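## Task

The rack's front face holds twelve drive blanks in three rows of four. Press each protruding blank fully home so it latches, but leave the blank in the top row, third position counting from the left when facing the rack, untouched. The rack is loose on the table. Tilting it beyond a slight amount fails the task, and it must finish in its original spot. Blanks that stay in only because the robot is still pressing them do not count.

## Robot and tools

Robot: two arms, left_arm and right_arm, each with six joints and a parallel gripper. The names are labels only; they do not tell you which side of an image an arm appears on. Also never knock anything off the table, and do not let the arms collide or shove each other hard.

Frame: a single scene frame shared by both arms. Origin sits on the table surface midway between the arms, +x points outward over the table, +z points up, and left_arm is on the +y side. Gripper fingers extend along the gripper's own +z and close along its y. The reported end_effector_position is the point between the pads when closed, roughly 2 cm short of the fingertips; closing pushes the tips about 10 mm further out. Printed hand positions can be off, more so when the arm is stretched far.

Tool execute_actions, argument actions: a list holding one item or none. An empty list just reports the current state. An item with rows is a motion: rows is a list of 1 to 15 rows, and steps (1 to 15, default 15) is how many control steps of 1/30 s it runs; each row covers one step and the final row is repeated to fill the rest. An item with only steps (up to 300) is a wait that sends nothing new. Optional pictures (true/false) controls whether camera images come back; by default they do.

Each row is always 14 numbers, covering both arms even if one is idle: left_arm waist, shoulder, elbow, forearm roll, wrist pitch, wrist roll, opening, then the same seven for right_arm. The six joint values are absolute target angles in radians, in the same form the Joint positions line shows, not offsets. Stated ranges per arm: waist -6.283 to 6.283, shoulder -2.304 to 2.304, elbow -4.224 to 0.061, forearm roll -6.283 to 6.283, wrist pitch -2.164 to 2.164, wrist roll -6.283 to 6.283. Actual ends may differ by up to 0.010 rad. A target more than 0.010 rad beyond a range end, and further out than the joint currently is, gets the whole call refused (nothing is sent). A target past the real end is clipped there, and the result may print "joint sent to its limit", possibly about an earlier motion; missing that line does not prove more travel exists. Opening is an absolute value from -1 (closed) to +1 (fully open, pads 0.084 m apart). For pushing blanks, a closed or nearly closed gripper makes a compact pusher.

Motion limits: joint targets move at most 3.14 rad/s with about 0.16 s to accelerate, and all joints of an arm are timed to arrive together. Each step the sent target stays within 0.623 rad of the measured angle, and if targets would move the hand over 70 mm from where it is, they are scaled back. So distant goals need several calls. Between calls the arms keep heading for the last row sent until they settle or a step is HELD; after that, only a new action makes them move or push further.

Result lines: the state line gives each gripper's position (m), quaternion wxyz and velocities. Joint positions and Joint velocities list each arm's six joints (rad, rad/s) then pad gap (m, m/s). grip_measured is the measured opening on the command scale; to hold something, command clearly below it. Joint torques are the drives' total output with per-arm offset, scaling and noise, nonzero even in free air. "joint command not followed" means a clearance check altered or blocked targets on some steps; HELD marks steps where your row was not (fully) sent.

Loads: load limits (N m) are waist 52.2, shoulder 52.2, elbow 43.5, forearm roll 23.4, wrist pitch 16.5, wrist roll 16.5. Reaching one triggers a TORQUE FAULT: the arm backs that joint off, freezes 10 s and drops the rest of the call. Sustained loading heats motors; MOTOR HOT appears from 65 °C and at 80 °C the arm is braked (OVER-TEMPERATURE FAULT) until it cools. Heat partly persists into the next scene. Push blanks with moderate, steady force: hard shoves can tilt or slide the unanchored rack, and the rack must stay upright and in place. After pressing, pull the hand away and check the blank remains seated and latched.

zoom_image: camera (cam_head_left, cam_head_right, cam_left_wrist or cam_right_wrist) and region [x0, y0, x1, y1] in pixels of that camera's latest image, origin top-left, at most 504 by 504. All four cameras give 896x504 images; use zooms to judge which blanks stick out, counting columns from the left as seen when facing the rack front.

finished_scene: pass scene (1 or 2) to end that scene irreversibly; the result reports success and, after scene 1, gives the next task. Replying without any tool call ends all remaining scenes. If resuming from a summary, first send an empty actions list to learn the current scene and task.

Each tool is called after "Emit:" as name(argument=value, ...), one argument or row to a line, values as JSON.

## Session

I'll start by looking at the scene.

Emit:
execute_actions(
  actions=[],
)

Scene clock: 0.00 s of 4500.00 s.
left_arm: end_effector_position=(+0.3873, +0.6615, +0.2008) grip_measured=+1.00 end_effector_quat_wxyz=(+0.107, +0.678, -0.701, -0.195) end_effector_velocity=(-0.000, +0.000, -0.000) end_effector_angular_velocity=(+0.000, +0.001, -0.001) | right_arm: end_effector_position=(+0.7492, -0.2027, +0.2777) grip_measured=+1.00 end_effector_quat_wxyz=(+0.273, -0.507, +0.788, +0.218) end_effector_velocity=(-0.000, -0.000, -0.000) end_effector_angular_velocity=(-0.000, +0.000, +0.001)
Joint positions: left_arm=[ 0.44  -0.529 -1.094  0.298 -0.966  1.677  0.084] | right_arm=[ 0.335 -0.797 -1.635  1.019 -0.744  1.413  0.084]
Joint velocities: left_arm=[ 0.    -0.001 -0.     0.001 -0.    -0.     0.   ] | right_arm=[-0.    -0.    -0.    -0.001 -0.001 -0.     0.   ]
Joint torques (N m, as the arm reports them, + toward a larger angle): no reading

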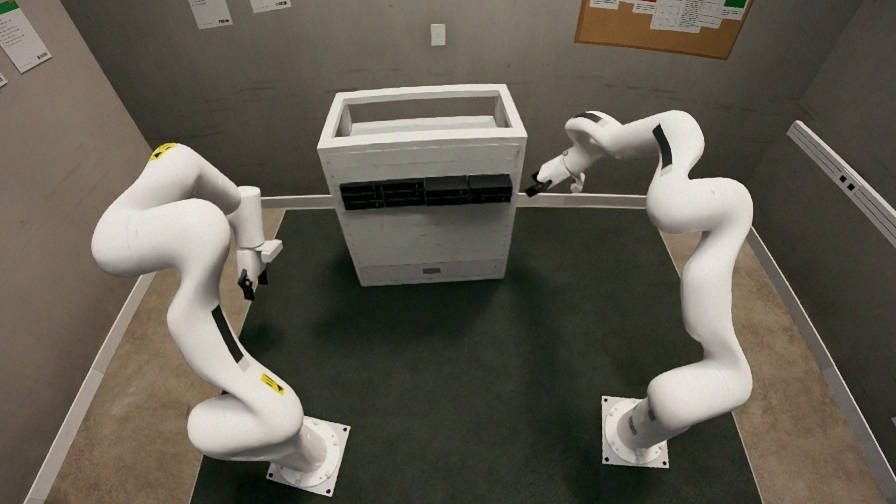

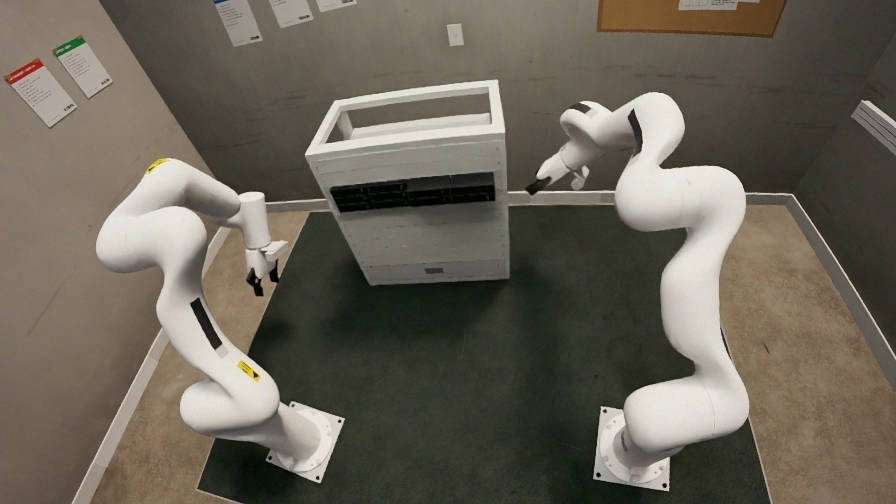

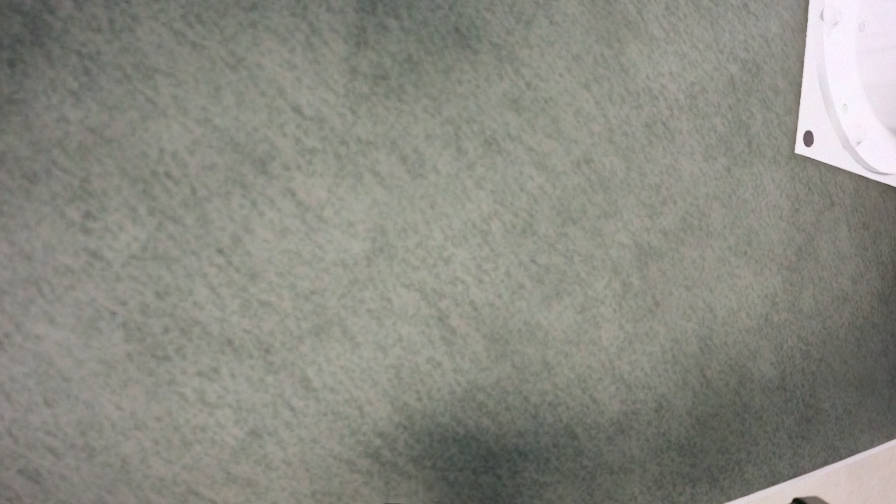

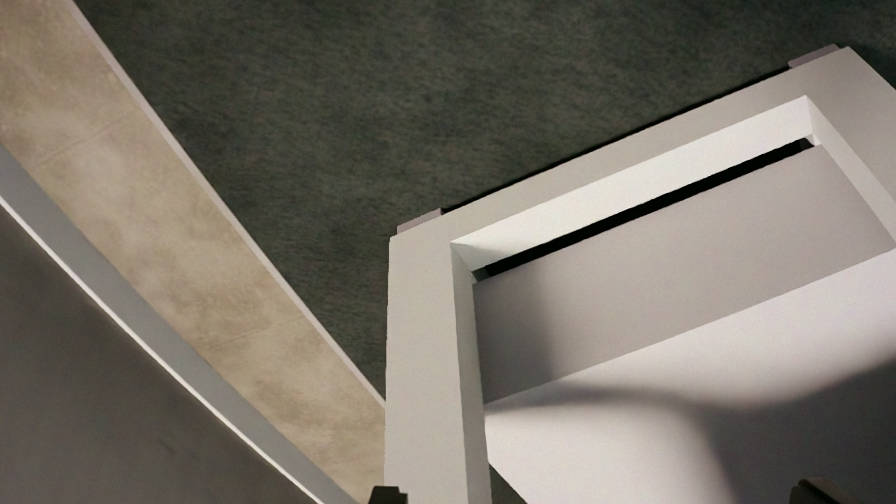

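Emit:
zoom_image(
  camera="cam_head_left",
  region=[300, 70, 560, 300],
)

Emit:
zoom_image(
  camera="cam_head_right",
  region=[290, 70, 550, 300],
)

Region (300, 70, 560, 300) of cam_head_left's 896x504 image, scaled by 1.938, with more detail than that image has; it fills the top 446 rows of this view, and the rest is white.

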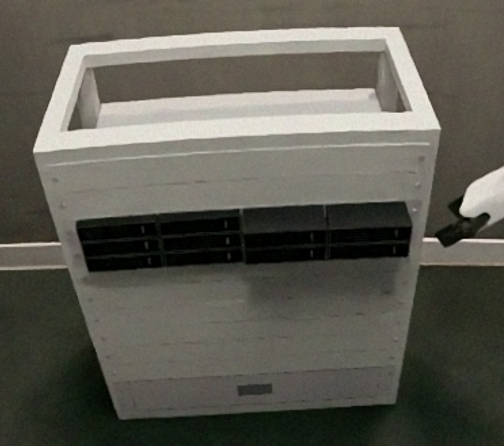

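Region (290, 70, 550, 300) of cam_head_right's 896x504 image, scaled by 1.938, with more detail than that image has; it fills the top 446 rows of this view, and the rest is white.

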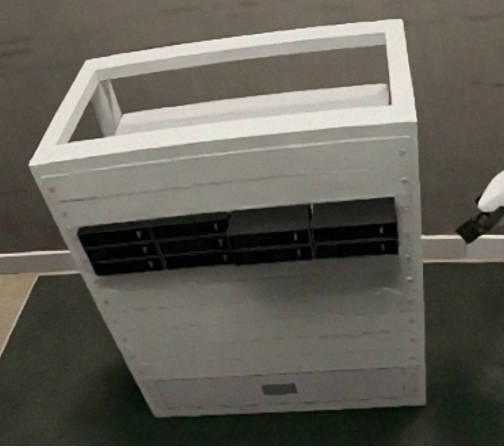

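Emit:
zoom_image(
  camera="cam_head_left",
  region=[330, 160, 530, 230],
)

Emit:
zoom_image(
  camera="cam_head_left",
  region=[420, 165, 520, 220],
)

Emit:
zoom_image(
  camera="cam_head_right",
  region=[400, 160, 510, 220],
)

Region (330, 160, 530, 230) of cam_head_left's 896x504 image, scaled by 2.520, with more detail than that image has; it fills the top 176 rows of this view, and the rest is white.

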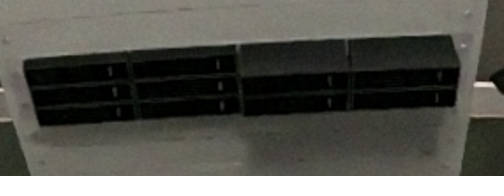

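Region (420, 165, 520, 220) of cam_head_left's 896x504 image, scaled by 5.040, with more detail than that image has; it fills the top 277 rows of this view, and the rest is white.

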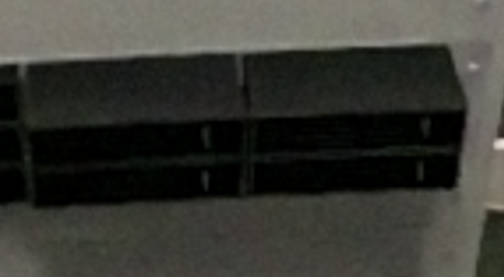

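Region (400, 160, 510, 220) of cam_head_right's 896x504 image, scaled by 4.582, with more detail than that image has; it fills the top 275 rows of this view, and the rest is white.

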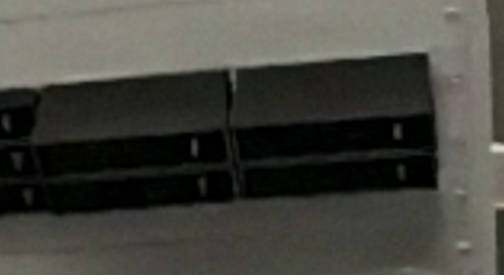

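Emit:
zoom_image(
  camera="cam_head_left",
  region=[250, 400, 370, 504],
)

Emit:
zoom_image(
  camera="cam_head_left",
  region=[580, 380, 700, 484],
)

Emit:
zoom_image(
  camera="cam_head_left",
  region=[210, 220, 310, 320],
)

Emit:
zoom_image(
  camera="cam_head_left",
  region=[510, 130, 610, 210],
)

Region (250, 400, 370, 504) of cam_head_left's 896x504 image, scaled by 4.200, with more detail than that image has; it fills the top 437 rows of this view, and the rest is white.

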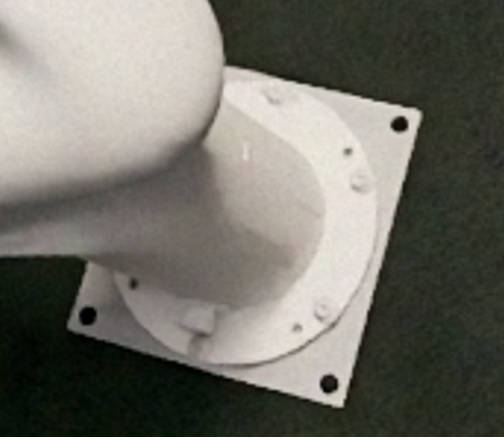

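Region (580, 380, 700, 484) of cam_head_left's 896x504 image, scaled by 4.200, with more detail than that image has; it fills the top 437 rows of this view, and the rest is white.

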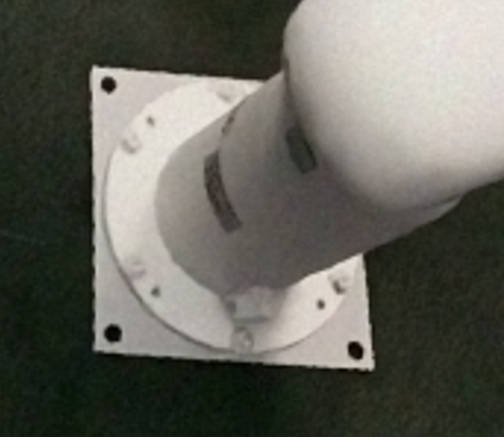

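Region (210, 220, 310, 320) of cam_head_left's 896x504 image, scaled by 5.040, with more detail than that image has.

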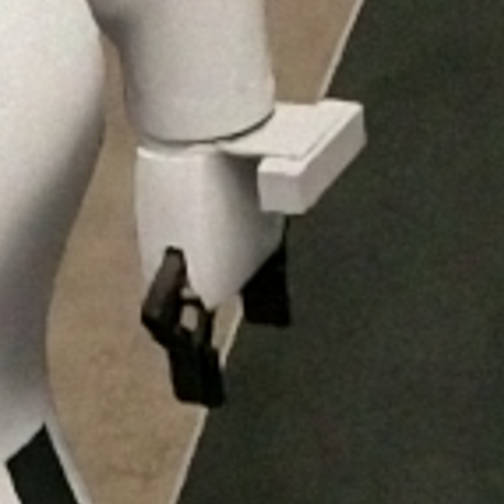

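Region (510, 130, 610, 210) of cam_head_left's 896x504 image, scaled by 5.040, with more detail than that image has; it fills the top 403 rows of this view, and the rest is white.

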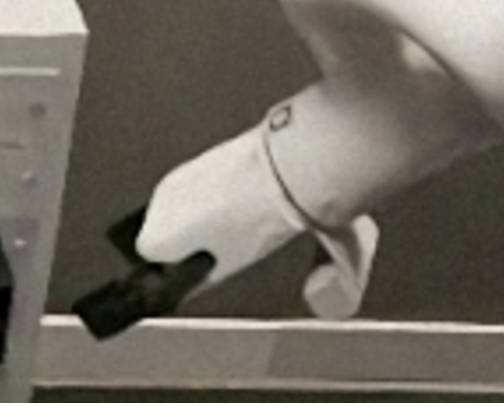

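Emit:
zoom_image(
  camera="cam_head_left",
  region=[335, 170, 435, 220],
)

Emit:
zoom_image(
  camera="cam_head_right",
  region=[325, 170, 425, 220],
)

Region (335, 170, 435, 220) of cam_head_left's 896x504 image, scaled by 5.040, with more detail than that image has.

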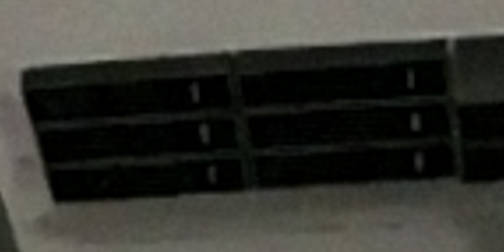

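Region (325, 170, 425, 220) of cam_head_right's 896x504 image, scaled by 5.040, with more detail than that image has.

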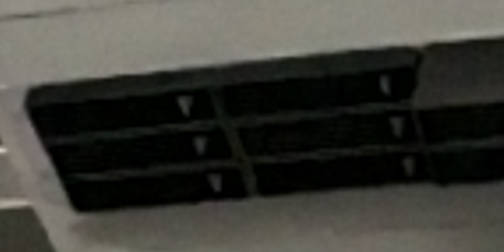

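Emit:
execute_actions(
  actions=[
    {"rows": [[0.44,-0.5391,-2.0715,0.6606,-1.06,2.0923,1, 0.335,-0.4671,-0.7687,1.0594,1.4197,-0.262,-1]], "steps": 15},
  ],
  pictures=false,
)

Scene clock: 40.30 s of 4500.00 s.
left_arm: end_effector_position=(+0.5216, +0.7362, +0.3278) grip_measured=+1.00 end_effector_quat_wxyz=(+0.043, -0.594, +0.781, +0.188) end_effector_velocity=(+0.267, +0.138, +0.348) end_effector_angular_velocity=(+0.386, -0.515, -0.439) | right_arm: end_effector_position=(+0.6649, -0.3138, +0.1852) grip_measured=-1.00 end_effector_quat_wxyz=(-0.233, +0.637, -0.734, +0.030) end_effector_velocity=(-0.194, -0.314, -0.192) end_effector_angular_velocity=(-1.469, -0.547, +0.561)
Joint positions: left_arm=[ 0.44  -0.533 -1.437  0.46  -1.008  1.863  0.084] | right_arm=[ 0.335 -0.592 -1.141  1.044 -0.217  0.886  0.   ]
Joint velocities: left_arm=[-0.    -0.01  -0.797  0.277 -0.072  0.316 -0.   ] | right_arm=[ 0.     0.317  0.949  0.038  1.348 -1.352  0.   ]
Joint torques (N m, as the arm reports them, + toward a larger angle): left_arm=[ -1.56  48.29 -19.83   2.31  -0.87  -0.13] | right_arm=[ -0.05  32.41 -28.38  -2.55   0.46  -0.3 ]
Steps of this call (steps 1 to 90: nothing new was sent; then 36.80 s passed at rest; steps 91 to 105: all 15 steps of this action). Readings (joint positions):
91: left_arm=[0.440 -0.529 -1.094 0.298 -0.966 1.678] | right_arm=[0.335 -0.797 -1.634 1.019 -0.744 1.413]
92: left_arm=[0.440 -0.529 -1.099 0.301 -0.967 1.682] | right_arm=[0.335 -0.795 -1.629 1.020 -0.738 1.407]
94: left_arm=[0.440 -0.531 -1.140 0.326 -0.974 1.711] | right_arm=[0.335 -0.770 -1.580 1.023 -0.687 1.357]
98: left_arm=[0.440 -0.531 -1.252 0.384 -0.988 1.776] | right_arm=[0.335 -0.674 -1.388 1.034 -0.497 1.166]
105: the state above

Emit:
execute_actions(
  actions=[
    {"steps": 20},
  ],
  pictures=false,
)

Scene clock: 40.97 s of 4500.00 s.
left_arm: end_effector_position=(+0.6321, +0.8037, +0.6016) grip_measured=+1.00 end_effector_quat_wxyz=(+0.279, -0.517, +0.784, +0.200) end_effector_velocity=(+0.053, +0.065, +0.450) end_effector_angular_velocity=(+0.518, -0.461, -0.215) | right_arm: end_effector_position=(+0.6259, -0.5500, +0.2628) grip_measured=-1.00 end_effector_quat_wxyz=(+0.160, +0.739, -0.373, +0.538) end_effector_velocity=(-0.027, -0.223, +0.387) end_effector_angular_velocity=(-1.864, -0.679, -0.283)
Joint positions: left_arm=[ 0.44  -0.538 -1.97   0.629 -1.052  2.056  0.084] | right_arm=[ 0.335 -0.476 -0.796  1.058  1.014 -0.122  0.   ]
Joint velocities: left_arm=[-0.    -0.008 -0.797  0.248 -0.065  0.286  0.   ] | right_arm=[ 0.     0.043  0.128  0.005  1.91  -0.663  0.   ]
Joint torques (N m, as the arm reports them, + toward a larger angle): left_arm=[ -1.1   47.75 -20.17   2.84  -0.04  -0.19] | right_arm=[  0.14  30.02 -23.68  -2.6    1.79  -0.04]
Steps of this call (steps 1 to 20: the robot went on to your last target). Readings (joint positions):
1: left_arm=[0.440 -0.534 -1.464 0.469 -1.010 1.873] | right_arm=[0.335 -0.581 -1.110 1.046 -0.171 0.840]
2: left_arm=[0.440 -0.534 -1.490 0.478 -1.012 1.883] | right_arm=[0.335 -0.571 -1.079 1.047 -0.122 0.791]
4: left_arm=[0.440 -0.534 -1.544 0.495 -1.017 1.902] | right_arm=[0.335 -0.552 -1.022 1.049 -0.017 0.686]
8: left_arm=[0.440 -0.535 -1.650 0.528 -1.026 1.941] | right_arm=[0.335 -0.519 -0.924 1.053 0.222 0.447]
20: the state above

Now rotate the waists to the final poses.

Emit:
execute_actions(
  actions=[
    {"rows": [[-0.6406,-0.5391,-2.0715,0.6606,-1.06,2.0923,1, 1.3589,-0.4671,-0.7687,1.0594,1.4197,-0.262,-1]], "steps": 15},
  ],
  pictures=false,
)

Emit:
execute_actions(
  actions=[
    {"steps": 45},
  ],
)

Scene clock: 42.50 s of 4500.00 s.
left_arm: end_effector_position=(+0.7022, +0.6181, +0.6592) grip_measured=+1.00 end_effector_quat_wxyz=(+0.346, -0.393, +0.836, +0.163) end_effector_velocity=(+0.090, -0.454, -0.000) end_effector_angular_velocity=(-0.001, +0.001, -0.612) | right_arm: end_effector_position=(+0.6128, -0.3839, +0.3500) grip_measured=-1.00 end_effector_quat_wxyz=(+0.190, +0.681, -0.190, +0.681) end_effector_velocity=(-0.065, +0.455, +0.000) end_effector_angular_velocity=(-0.000, -0.000, +0.758)
Joint positions: left_arm=[ 0.169 -0.539 -2.071  0.661 -1.06   2.092  0.084] | right_arm=[ 0.665 -0.467 -0.769  1.059  1.42  -0.262  0.   ]
Joint velocities: left_arm=[-0.612  0.     0.001 -0.001  0.     0.     0.   ] | right_arm=[ 0.757  0.     0.    -0.001 -0.     0.     0.   ]
Joint torques (N m, as the arm reports them, + toward a larger angle): left_arm=[ -2.12  47.79 -19.58   3.    -0.03  -0.12] | right_arm=[ -1.62  27.86 -22.09  -2.43   1.67  -0.1 ]
Steps of this call (steps 1 to 30: the robot went on to your last target; step 31: nothing new was sent; steps 32 to 46: all 15 steps of this action). Readings (joint positions):
32: left_arm=[0.440 -0.539 -2.071 0.661 -1.060 2.092] | right_arm=[0.335 -0.467 -0.769 1.059 1.420 -0.262]
33: left_arm=[0.435 -0.539 -2.071 0.661 -1.060 2.092] | right_arm=[0.340 -0.467 -0.769 1.060 1.420 -0.262]
35: left_arm=[0.398 -0.539 -2.072 0.661 -1.060 2.092] | right_arm=[0.382 -0.467 -0.769 1.060 1.420 -0.262]
39: left_arm=[0.313 -0.539 -2.071 0.661 -1.060 2.092] | right_arm=[0.488 -0.467 -0.769 1.059 1.420 -0.262]
46: the state above

Scene clock: 44.00 s of 4500.00 s.
left_arm: end_effector_position=(+0.5793, +0.0372, +0.6594) grip_measured=+1.00 end_effector_quat_wxyz=(+0.382, -0.034, +0.923, +0.014) end_effector_velocity=(-0.009, -0.013, -0.001) end_effector_angular_velocity=(+0.001, +0.001, -0.021) | right_arm: end_effector_position=(+0.4191, -0.0194, +0.3500) grip_measured=-1.00 end_effector_quat_wxyz=(-0.053, +0.705, +0.053, +0.705) end_effector_velocity=(-0.000, +0.001, -0.000) end_effector_angular_velocity=(-0.001, +0.001, +0.002)
Joint positions: left_arm=[-0.638 -0.539 -2.072  0.661 -1.06   2.092  0.084] | right_arm=[ 1.359 -0.467 -0.769  1.059  1.42  -0.262  0.   ]
Joint velocities: left_arm=[-0.021 -0.002 -0.     0.    -0.     0.    -0.   ] | right_arm=[ 0.001  0.     0.    -0.001 -0.002 -0.001  0.   ]
Joint torques (N m, as the arm reports them, + toward a larger angle): left_arm=[ -0.74  47.11 -18.97   3.05   0.07  -0.18] | right_arm=[  0.29  28.69 -22.89  -2.84   1.59  -0.06]
Steps of this call (steps 1 to 45: the robot went on to your last target). Readings (joint positions):
1: left_arm=[0.149 -0.539 -2.071 0.661 -1.060 2.092] | right_arm=[0.690 -0.467 -0.769 1.059 1.420 -0.262]
2: left_arm=[0.128 -0.539 -2.071 0.661 -1.060 2.092] | right_arm=[0.715 -0.467 -0.769 1.059 1.420 -0.262]
4: left_arm=[0.087 -0.539 -2.071 0.661 -1.060 2.092] | right_arm=[0.766 -0.467 -0.769 1.059 1.420 -0.262]
8: left_arm=[0.006 -0.539 -2.071 0.661 -1.060 2.092] | right_arm=[0.867 -0.467 -0.769 1.059 1.420 -0.262]
45: the state above

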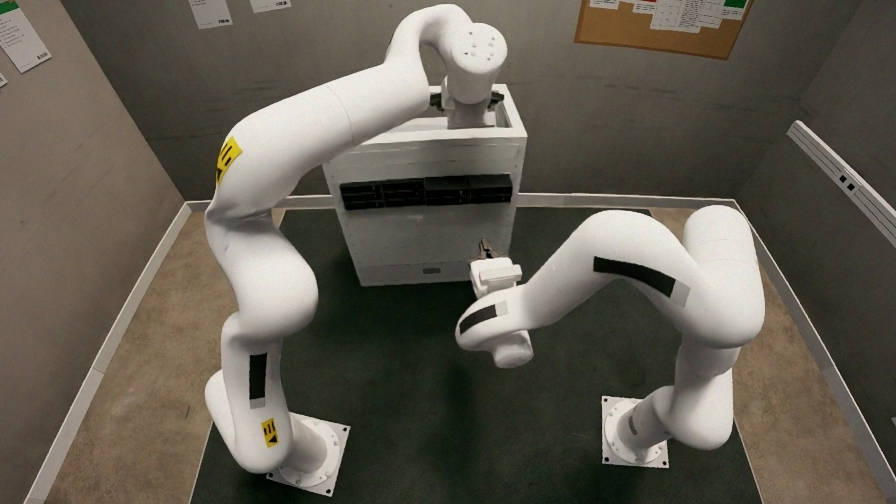

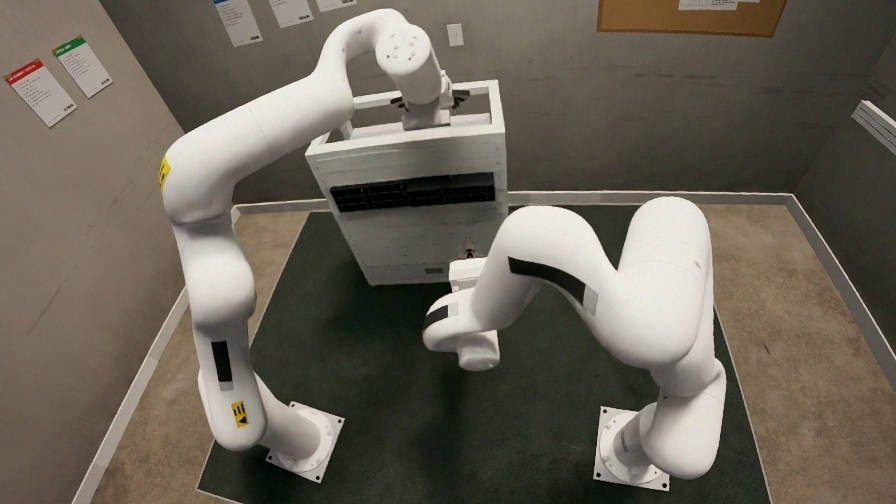

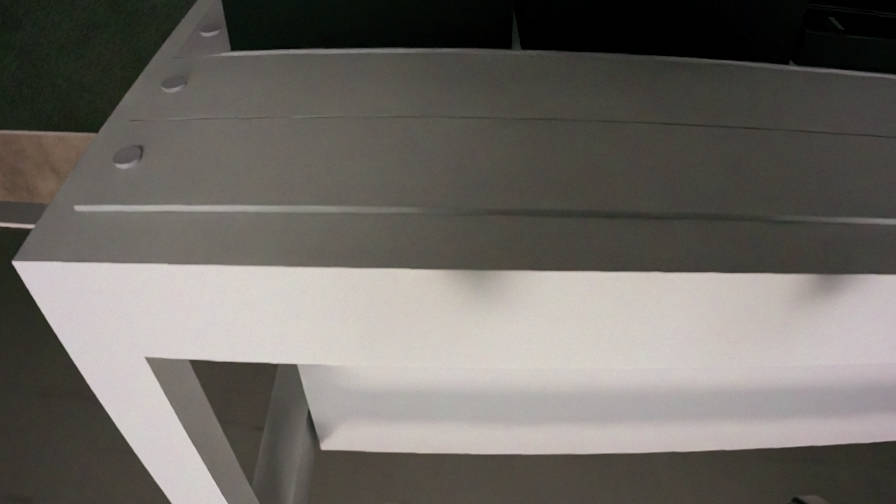

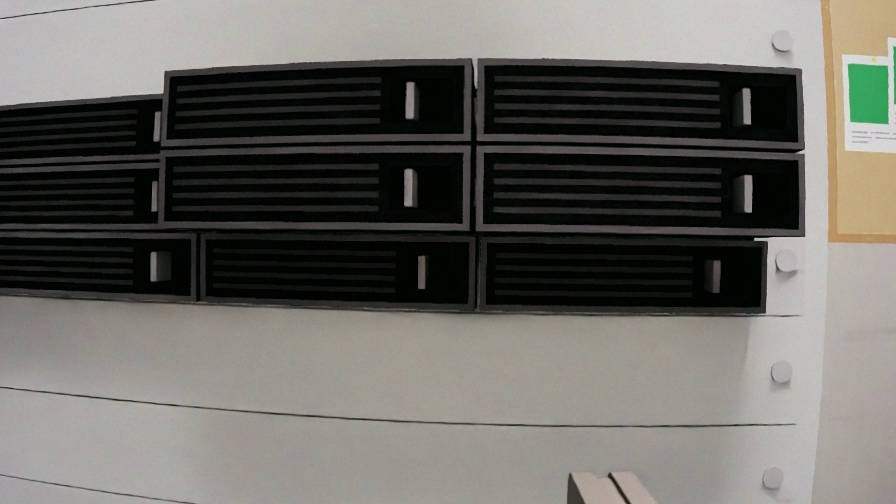

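Emit:
zoom_image(
  camera="cam_right_wrist",
  region=[400, 40, 896, 340],
)

Emit:
zoom_image(
  camera="cam_head_left",
  region=[410, 60, 540, 160],
)

Emit:
zoom_image(
  camera="cam_head_left",
  region=[450, 225, 540, 305],
)

Region (400, 40, 896, 340) of cam_right_wrist's 896x504 image, scaled by 1.016, with more detail than that image has; it fills the top 305 rows of this view, and the rest is white.

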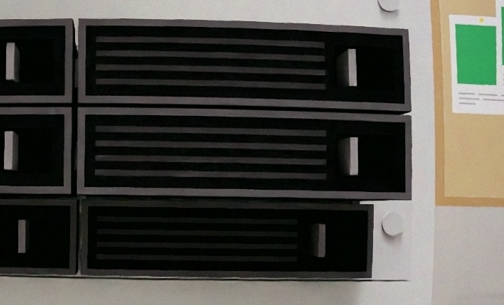

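Region (410, 60, 540, 160) of cam_head_left's 896x504 image, scaled by 3.877, with more detail than that image has; it fills the top 388 rows of this view, and the rest is white.

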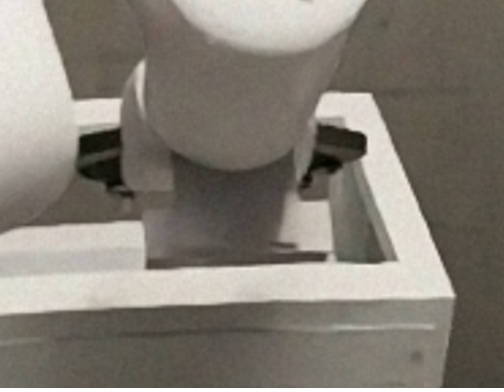

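Region (450, 225, 540, 305) of cam_head_left's 896x504 image, scaled by 5.600, with more detail than that image has.

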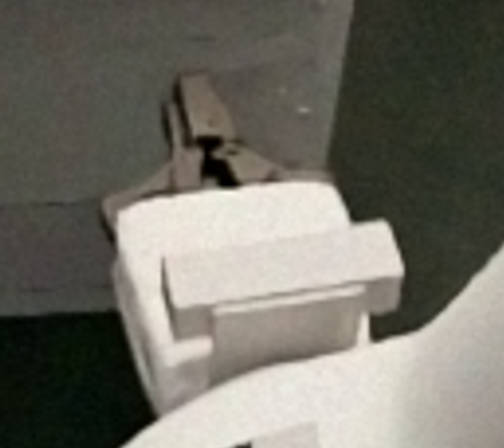

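Emit:
execute_actions(
  actions=[
    {"rows": [[-0.625,-0.556,-2.057,0.667,-1.027,2.083,1, 1.33,-0.49,-0.796,1.036,1.489,-0.265,-1],[-0.611,-0.572,-2.042,0.674,-0.993,2.073,1, 1.30,-0.512,-0.823,1.013,1.558,-0.268,-1],[-0.597,-0.589,-2.027,0.681,-0.96,2.064,1, 1.272,-0.535,-0.85,0.99,1.627,-0.271,-1],[-0.5820,-0.6051,-2.0128,0.6875,-0.9261,2.0539,1, 1.2427,-0.5578,-0.8775,0.9667,1.6958,-0.2742,-1]], "steps": 15},
  ],
)

Scene clock: 62.00 s of 4500.00 s.
left_arm: end_effector_position=(+0.6290, +0.0389, +0.5923) grip_measured=+1.00 end_effector_quat_wxyz=(+0.383, -0.032, +0.923, +0.013) end_effector_velocity=(+0.005, +0.000, -0.007) end_effector_angular_velocity=(+0.001, -0.001, -0.002) | right_arm: end_effector_position=(+0.4746, -0.0335, +0.4092) grip_measured=-1.00 end_effector_quat_wxyz=(-0.020, +0.595, +0.015, +0.803) end_effector_velocity=(+0.005, -0.002, +0.008) end_effector_angular_velocity=(+0.006, -0.041, -0.012)
Joint positions: left_arm=[-0.583 -0.604 -2.014  0.687 -0.927  2.054  0.084] | right_arm=[ 1.244 -0.556 -0.876  0.968  1.692 -0.274  0.   ]
Joint velocities: left_arm=[ 0.006 -0.007  0.007  0.005  0.016 -0.004 -0.   ] | right_arm=[-0.013 -0.011 -0.015 -0.012  0.038 -0.001  0.   ]
Joint torques (N m, as the arm reports them, + toward a larger angle): left_arm=[ -2.37  51.02 -20.09   2.94   0.    -0.12] | right_arm=[  0.68  31.01 -22.59  -2.81   1.63  -0.07]
Steps of this call (steps 1 to 15: the robot went on to your last target; steps 16 to 90: nothing new was sent; then 14.50 s passed at rest; steps 91 to 105: all 15 steps of this action). Readings (joint positions):
91: left_arm=[-0.640 -0.539 -2.071 0.661 -1.060 2.092] | right_arm=[1.359 -0.467 -0.769 1.059 1.420 -0.262]
92: left_arm=[-0.639 -0.541 -2.070 0.662 -1.054 2.091] | right_arm=[1.357 -0.469 -0.771 1.057 1.426 -0.262]
94: left_arm=[-0.626 -0.554 -2.059 0.668 -1.025 2.082] | right_arm=[1.338 -0.484 -0.789 1.042 1.474 -0.264]
98: left_arm=[-0.591 -0.596 -2.020 0.683 -0.951 2.061] | right_arm=[1.268 -0.538 -0.853 0.988 1.633 -0.271]
105: the state above

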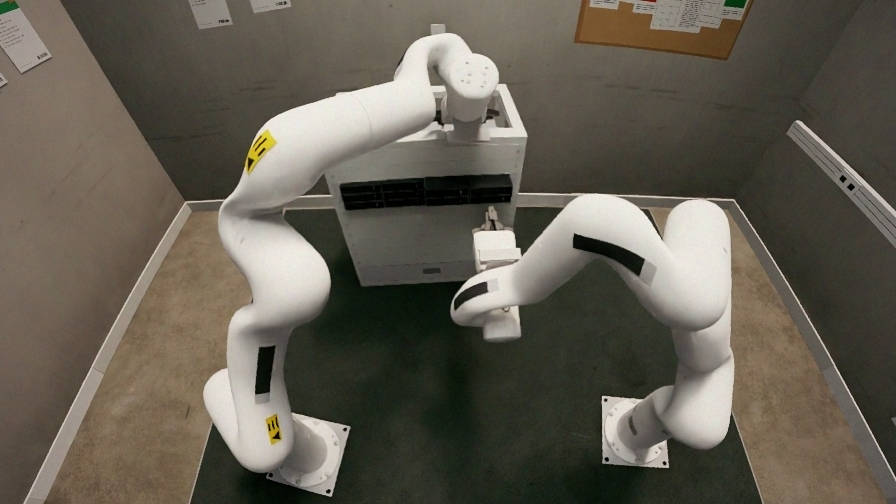

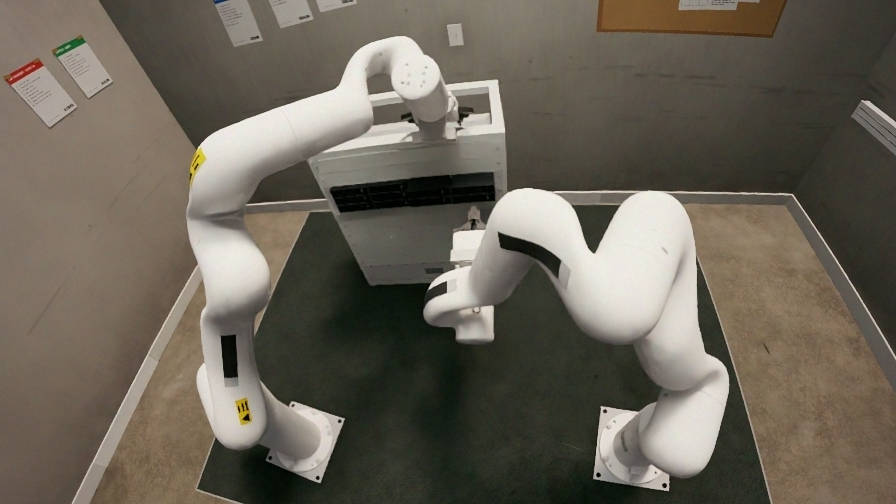

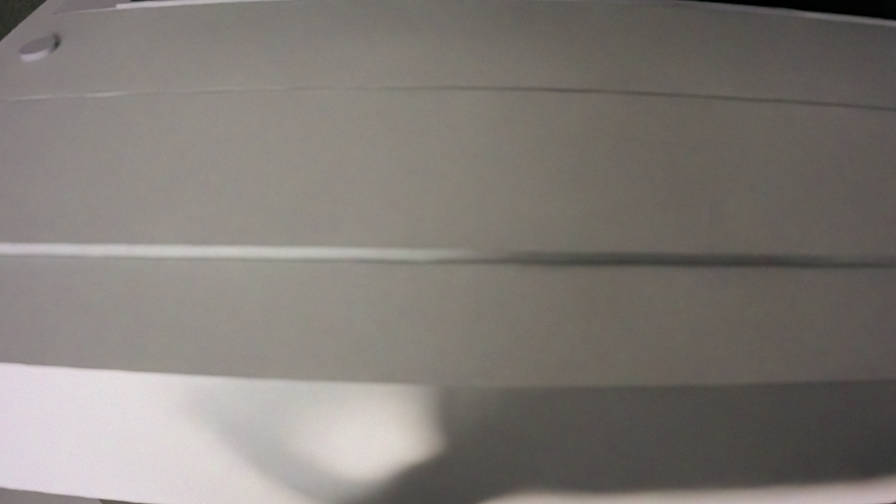

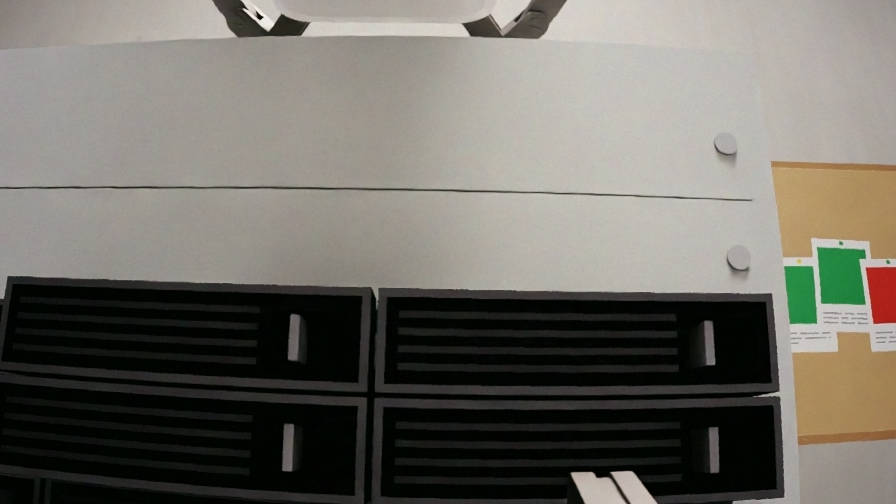

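Emit:
execute_actions(
  actions=[
    {"rows": [[-0.5842,-0.6003,-2.0056,0.6895,-0.9257,2.05,1, 1.2365,-0.5598,-0.8837,0.9606,1.6917,-0.2763,-1],[-0.5842,-0.6003,-2.0056,0.6895,-0.9257,2.05,1, 1.2365,-0.5598,-0.8837,0.9606,1.6917,-0.2763,-1],[-0.5864,-0.5954,-1.9984,0.6916,-0.9252,2.046,1, 1.2303,-0.5618,-0.8898,0.9546,1.6875,-0.2784,-1],[-0.5864,-0.5954,-1.9984,0.6916,-0.9252,2.046,1, 1.2303,-0.5618,-0.8898,0.9546,1.6875,-0.2784,-1],[-0.5885,-0.5906,-1.9911,0.6936,-0.9248,2.042,1, 1.2241,-0.5637,-0.896,0.9485,1.6834,-0.2805,-1],[-0.5885,-0.5906,-1.9911,0.6936,-0.9248,2.042,1, 1.2241,-0.5637,-0.896,0.9485,1.6834,-0.2805,-1],[-0.5907,-0.5857,-1.9839,0.6956,-0.9243,2.0381,1, 1.2179,-0.5657,-0.9021,0.9424,1.6792,-0.2826,-1]], "steps": 15},
  ],
)

Scene clock: 67.77 s of 4500.00 s.
left_arm: end_effector_position=(+0.6218, +0.0385, +0.5907) grip_measured=+1.00 end_effector_quat_wxyz=(+0.382, -0.032, +0.923, +0.013) end_effector_velocity=(-0.001, -0.000, -0.003) end_effector_angular_velocity=(+0.002, +0.004, +0.001) | right_arm: end_effector_position=(+0.4895, -0.0323, +0.4126) grip_measured=-1.00 end_effector_quat_wxyz=(-0.020, +0.593, +0.014, +0.805) end_effector_velocity=(+0.001, +0.001, -0.000) end_effector_angular_velocity=(-0.002, -0.001, +0.002)
Joint positions: left_arm=[-0.591 -0.586 -1.984  0.695 -0.924  2.038  0.084] | right_arm=[ 1.219 -0.566 -0.901  0.943  1.68  -0.282  0.   ]
Joint velocities: left_arm=[-0.001  0.002  0.008  0.001  0.    -0.004  0.   ] | right_arm=[-0.002 -0.002 -0.003 -0.004 -0.001 -0.002  0.   ]
Joint torques (N m, as the arm reports them, + toward a larger angle): left_arm=[ -1.83  49.69 -20.2    2.85  -0.04  -0.15] | right_arm=[ -0.84  31.2  -25.4   -2.97   1.37  -0.09]
Steps of this call (steps 1 to 15: the robot went on to your last target; steps 16 to 90: nothing new was sent; then 2.27 s passed at rest; steps 91 to 105: all 15 steps of this action). Readings (joint positions):
91: left_arm=[-0.582 -0.605 -2.013 0.688 -0.926 2.054] | right_arm=[1.243 -0.558 -0.878 0.967 1.696 -0.274]
92: left_arm=[-0.582 -0.604 -2.011 0.688 -0.926 2.053] | right_arm=[1.241 -0.558 -0.879 0.965 1.695 -0.275]
94: left_arm=[-0.584 -0.601 -2.007 0.689 -0.926 2.050] | right_arm=[1.237 -0.560 -0.883 0.961 1.692 -0.276]
98: left_arm=[-0.588 -0.592 -1.994 0.693 -0.925 2.043] | right_arm=[1.226 -0.563 -0.894 0.951 1.685 -0.280]
105: the state above

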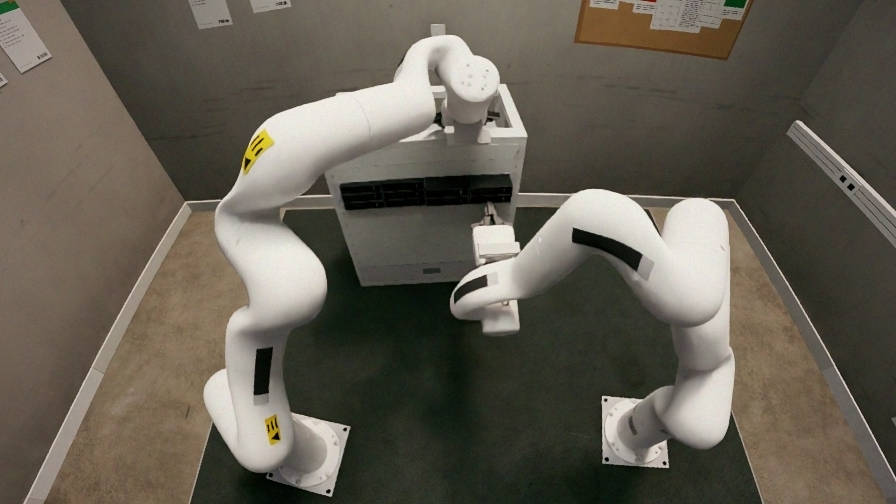

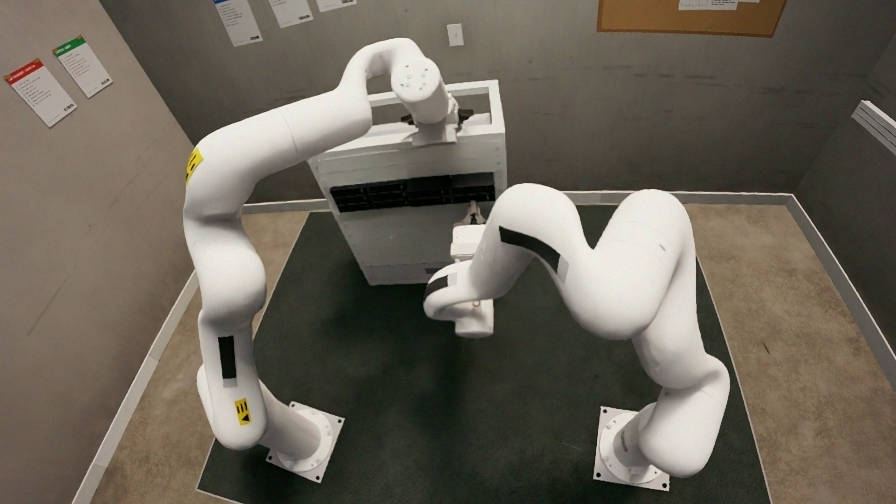

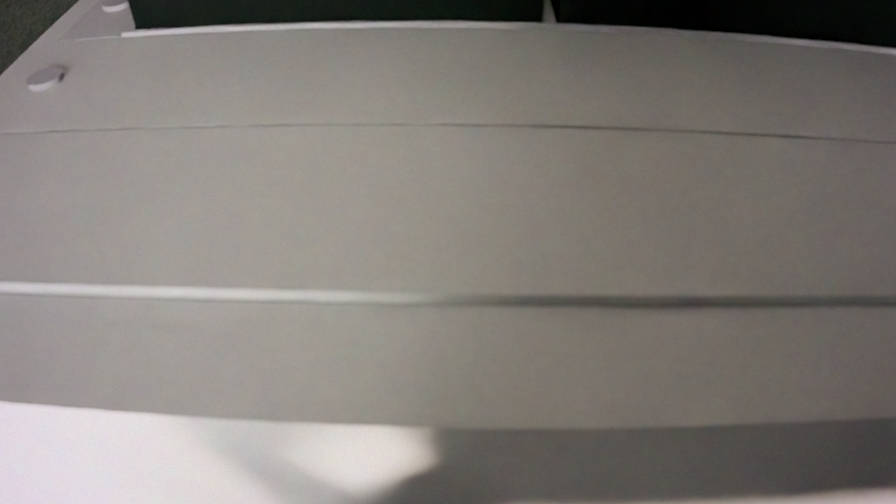

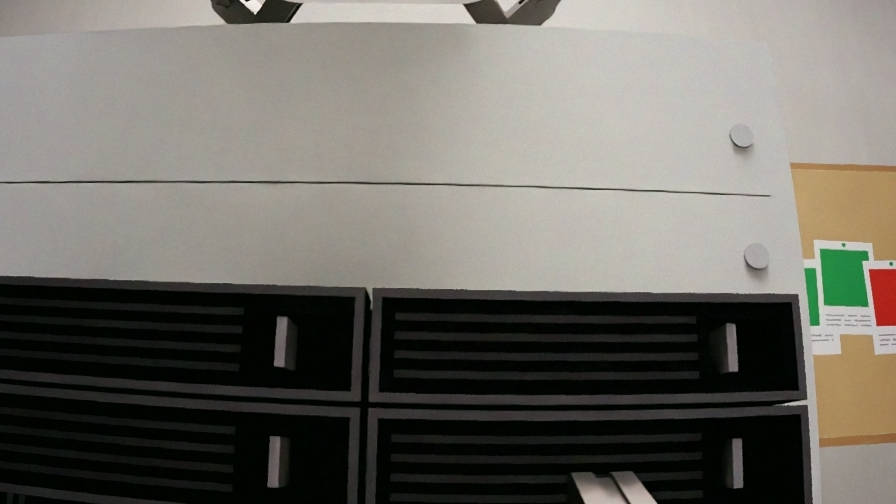

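Emit:
execute_actions(
  actions=[
    {"rows": [[-0.5918,-0.5833,-1.9803,0.6966,-0.9241,2.0361,1, 1.2179,-0.5657,-0.9021,0.9424,1.6792,-0.2826,-1],[-0.5918,-0.5833,-1.9803,0.6966,-0.9241,2.0361,1, 1.2179,-0.5657,-0.9021,0.9424,1.6792,-0.2826,-1],[-0.5929,-0.5808,-1.9767,0.6976,-0.9239,2.0341,1, 1.2179,-0.5657,-0.9021,0.9424,1.6792,-0.2826,-1],[-0.5929,-0.5808,-1.9767,0.6976,-0.9239,2.0341,1, 1.2179,-0.5657,-0.9021,0.9424,1.6792,-0.2826,-1],[-0.5940,-0.5784,-1.9731,0.6986,-0.9237,2.0322,1, 1.2179,-0.5657,-0.9021,0.9424,1.6792,-0.2826,-1],[-0.5940,-0.5784,-1.9731,0.6986,-0.9237,2.0322,1, 1.2179,-0.5657,-0.9021,0.9424,1.6792,-0.2826,-1],[-0.5951,-0.5760,-1.9695,0.6996,-0.9235,2.0302,1, 1.2179,-0.5657,-0.9021,0.9424,1.6792,-0.2826,-1]], "steps": 15},
  ],
  pictures=false,
)

Scene clock: 69.67 s of 4500.00 s.
left_arm: end_effector_position=(+0.6177, +0.0382, +0.5907) grip_measured=+1.00 end_effector_quat_wxyz=(+0.382, -0.032, +0.923, +0.013) end_effector_velocity=(-0.001, +0.000, -0.001) end_effector_angular_velocity=(+0.001, +0.000, +0.000) | right_arm: end_effector_position=(+0.4900, -0.0323, +0.4128) grip_measured=-1.00 end_effector_quat_wxyz=(-0.020, +0.594, +0.014, +0.804) end_effector_velocity=(-0.000, +0.000, +0.000) end_effector_angular_velocity=(-0.001, -0.001, +0.001)
Joint positions: left_arm=[-0.595 -0.576 -1.97   0.7   -0.924  2.03   0.084] | right_arm=[ 1.218 -0.566 -0.902  0.942  1.679 -0.283  0.   ]
Joint velocities: left_arm=[-0.001  0.001  0.003  0.001  0.    -0.002 -0.   ] | right_arm=[ 0.    -0.     0.    -0.001  0.    -0.001  0.   ]
Joint torques (N m, as the arm reports them, + toward a larger angle): left_arm=[ -1.78  50.13 -19.88   2.99  -0.06  -0.12] | right_arm=[ -1.13  33.27 -26.74  -2.58   1.49  -0.09]
Steps of this call (steps 1 to 15: the robot went on to your last target; steps 16 to 42: nothing new was sent; steps 43 to 57: all 15 steps of this action). Readings (joint positions):
43: left_arm=[-0.591 -0.586 -1.984 0.696 -0.924 2.038] | right_arm=[1.218 -0.566 -0.902 0.942 1.679 -0.283]
44: left_arm=[-0.591 -0.585 -1.983 0.696 -0.924 2.038] | right_arm=[1.218 -0.566 -0.902 0.942 1.679 -0.283]
46: left_arm=[-0.592 -0.584 -1.981 0.696 -0.924 2.036] | right_arm=[1.218 -0.566 -0.902 0.942 1.679 -0.283]
50: left_arm=[-0.594 -0.579 -1.974 0.698 -0.924 2.033] | right_arm=[1.218 -0.566 -0.902 0.942 1.679 -0.283]
57: the state above

Emit:
execute_actions(
  actions=[
    {"rows": [[-0.5962,-0.5736,-1.9659,0.7006,-0.9233,2.0282,1, 1.2179,-0.5657,-0.9021,0.9424,1.6792,-0.2826,-1],[-0.5962,-0.5736,-1.9659,0.7006,-0.9233,2.0282,1, 1.2179,-0.5657,-0.9021,0.9424,1.6792,-0.2826,-1],[-0.5973,-0.5711,-1.9623,0.7016,-0.9231,2.0262,1, 1.2179,-0.5657,-0.9021,0.9424,1.6792,-0.2826,-1],[-0.5973,-0.5711,-1.9623,0.7016,-0.9231,2.0262,1, 1.2179,-0.5657,-0.9021,0.9424,1.6792,-0.2826,-1],[-0.5984,-0.5687,-1.9587,0.7026,-0.9228,2.0243,1, 1.2179,-0.5657,-0.9021,0.9424,1.6792,-0.2826,-1],[-0.5984,-0.5687,-1.9587,0.7026,-0.9228,2.0243,1, 1.2179,-0.5657,-0.9021,0.9424,1.6792,-0.2826,-1],[-0.5995,-0.5663,-1.9551,0.7036,-0.9226,2.0223,1, 1.2179,-0.5657,-0.9021,0.9424,1.6792,-0.2826,-1]], "steps": 15},
  ],
  pictures=false,
)

Scene clock: 72.70 s of 4500.00 s.
left_arm: end_effector_position=(+0.6142, +0.0381, +0.5917) grip_measured=+1.00 end_effector_quat_wxyz=(+0.383, -0.032, +0.923, +0.013) end_effector_velocity=(-0.001, -0.000, +0.000) end_effector_angular_velocity=(+0.001, +0.000, +0.000) | right_arm: end_effector_position=(+0.4900, -0.0323, +0.4127) grip_measured=-1.00 end_effector_quat_wxyz=(-0.020, +0.594, +0.014, +0.804) end_effector_velocity=(+0.000, -0.000, -0.000) end_effector_angular_velocity=(-0.000, -0.000, -0.001)
Joint positions: left_arm=[-0.599 -0.566 -1.956  0.704 -0.921  2.022  0.084] | right_arm=[ 1.218 -0.566 -0.902  0.942  1.679 -0.283  0.   ]
Joint velocities: left_arm=[-0.002  0.002  0.002  0.001 -0.001 -0.002 -0.   ] | right_arm=[-0.001 -0.     0.    -0.     0.    -0.     0.   ]
Joint torques (N m, as the arm reports them, + toward a larger angle): left_arm=[ -9.45  44.06 -14.2   -0.75  -2.23   0.11] | right_arm=[ -1.16  31.05 -26.83  -2.89   1.48  -0.15]
Steps of this call (steps 1 to 15: the robot went on to your last target; steps 16 to 76: nothing new was sent; steps 77 to 91: all 15 steps of this action). Readings (joint positions):
77: left_arm=[-0.595 -0.576 -1.969 0.700 -0.923 2.030] | right_arm=[1.218 -0.566 -0.902 0.942 1.679 -0.283]
78: left_arm=[-0.595 -0.575 -1.969 0.700 -0.923 2.030] | right_arm=[1.218 -0.566 -0.902 0.942 1.679 -0.283]
80: left_arm=[-0.596 -0.574 -1.966 0.701 -0.923 2.028] | right_arm=[1.218 -0.566 -0.902 0.942 1.679 -0.283]
84: left_arm=[-0.598 -0.569 -1.961 0.703 -0.922 2.025] | right_arm=[1.218 -0.566 -0.902 0.942 1.679 -0.283]
91: the state above


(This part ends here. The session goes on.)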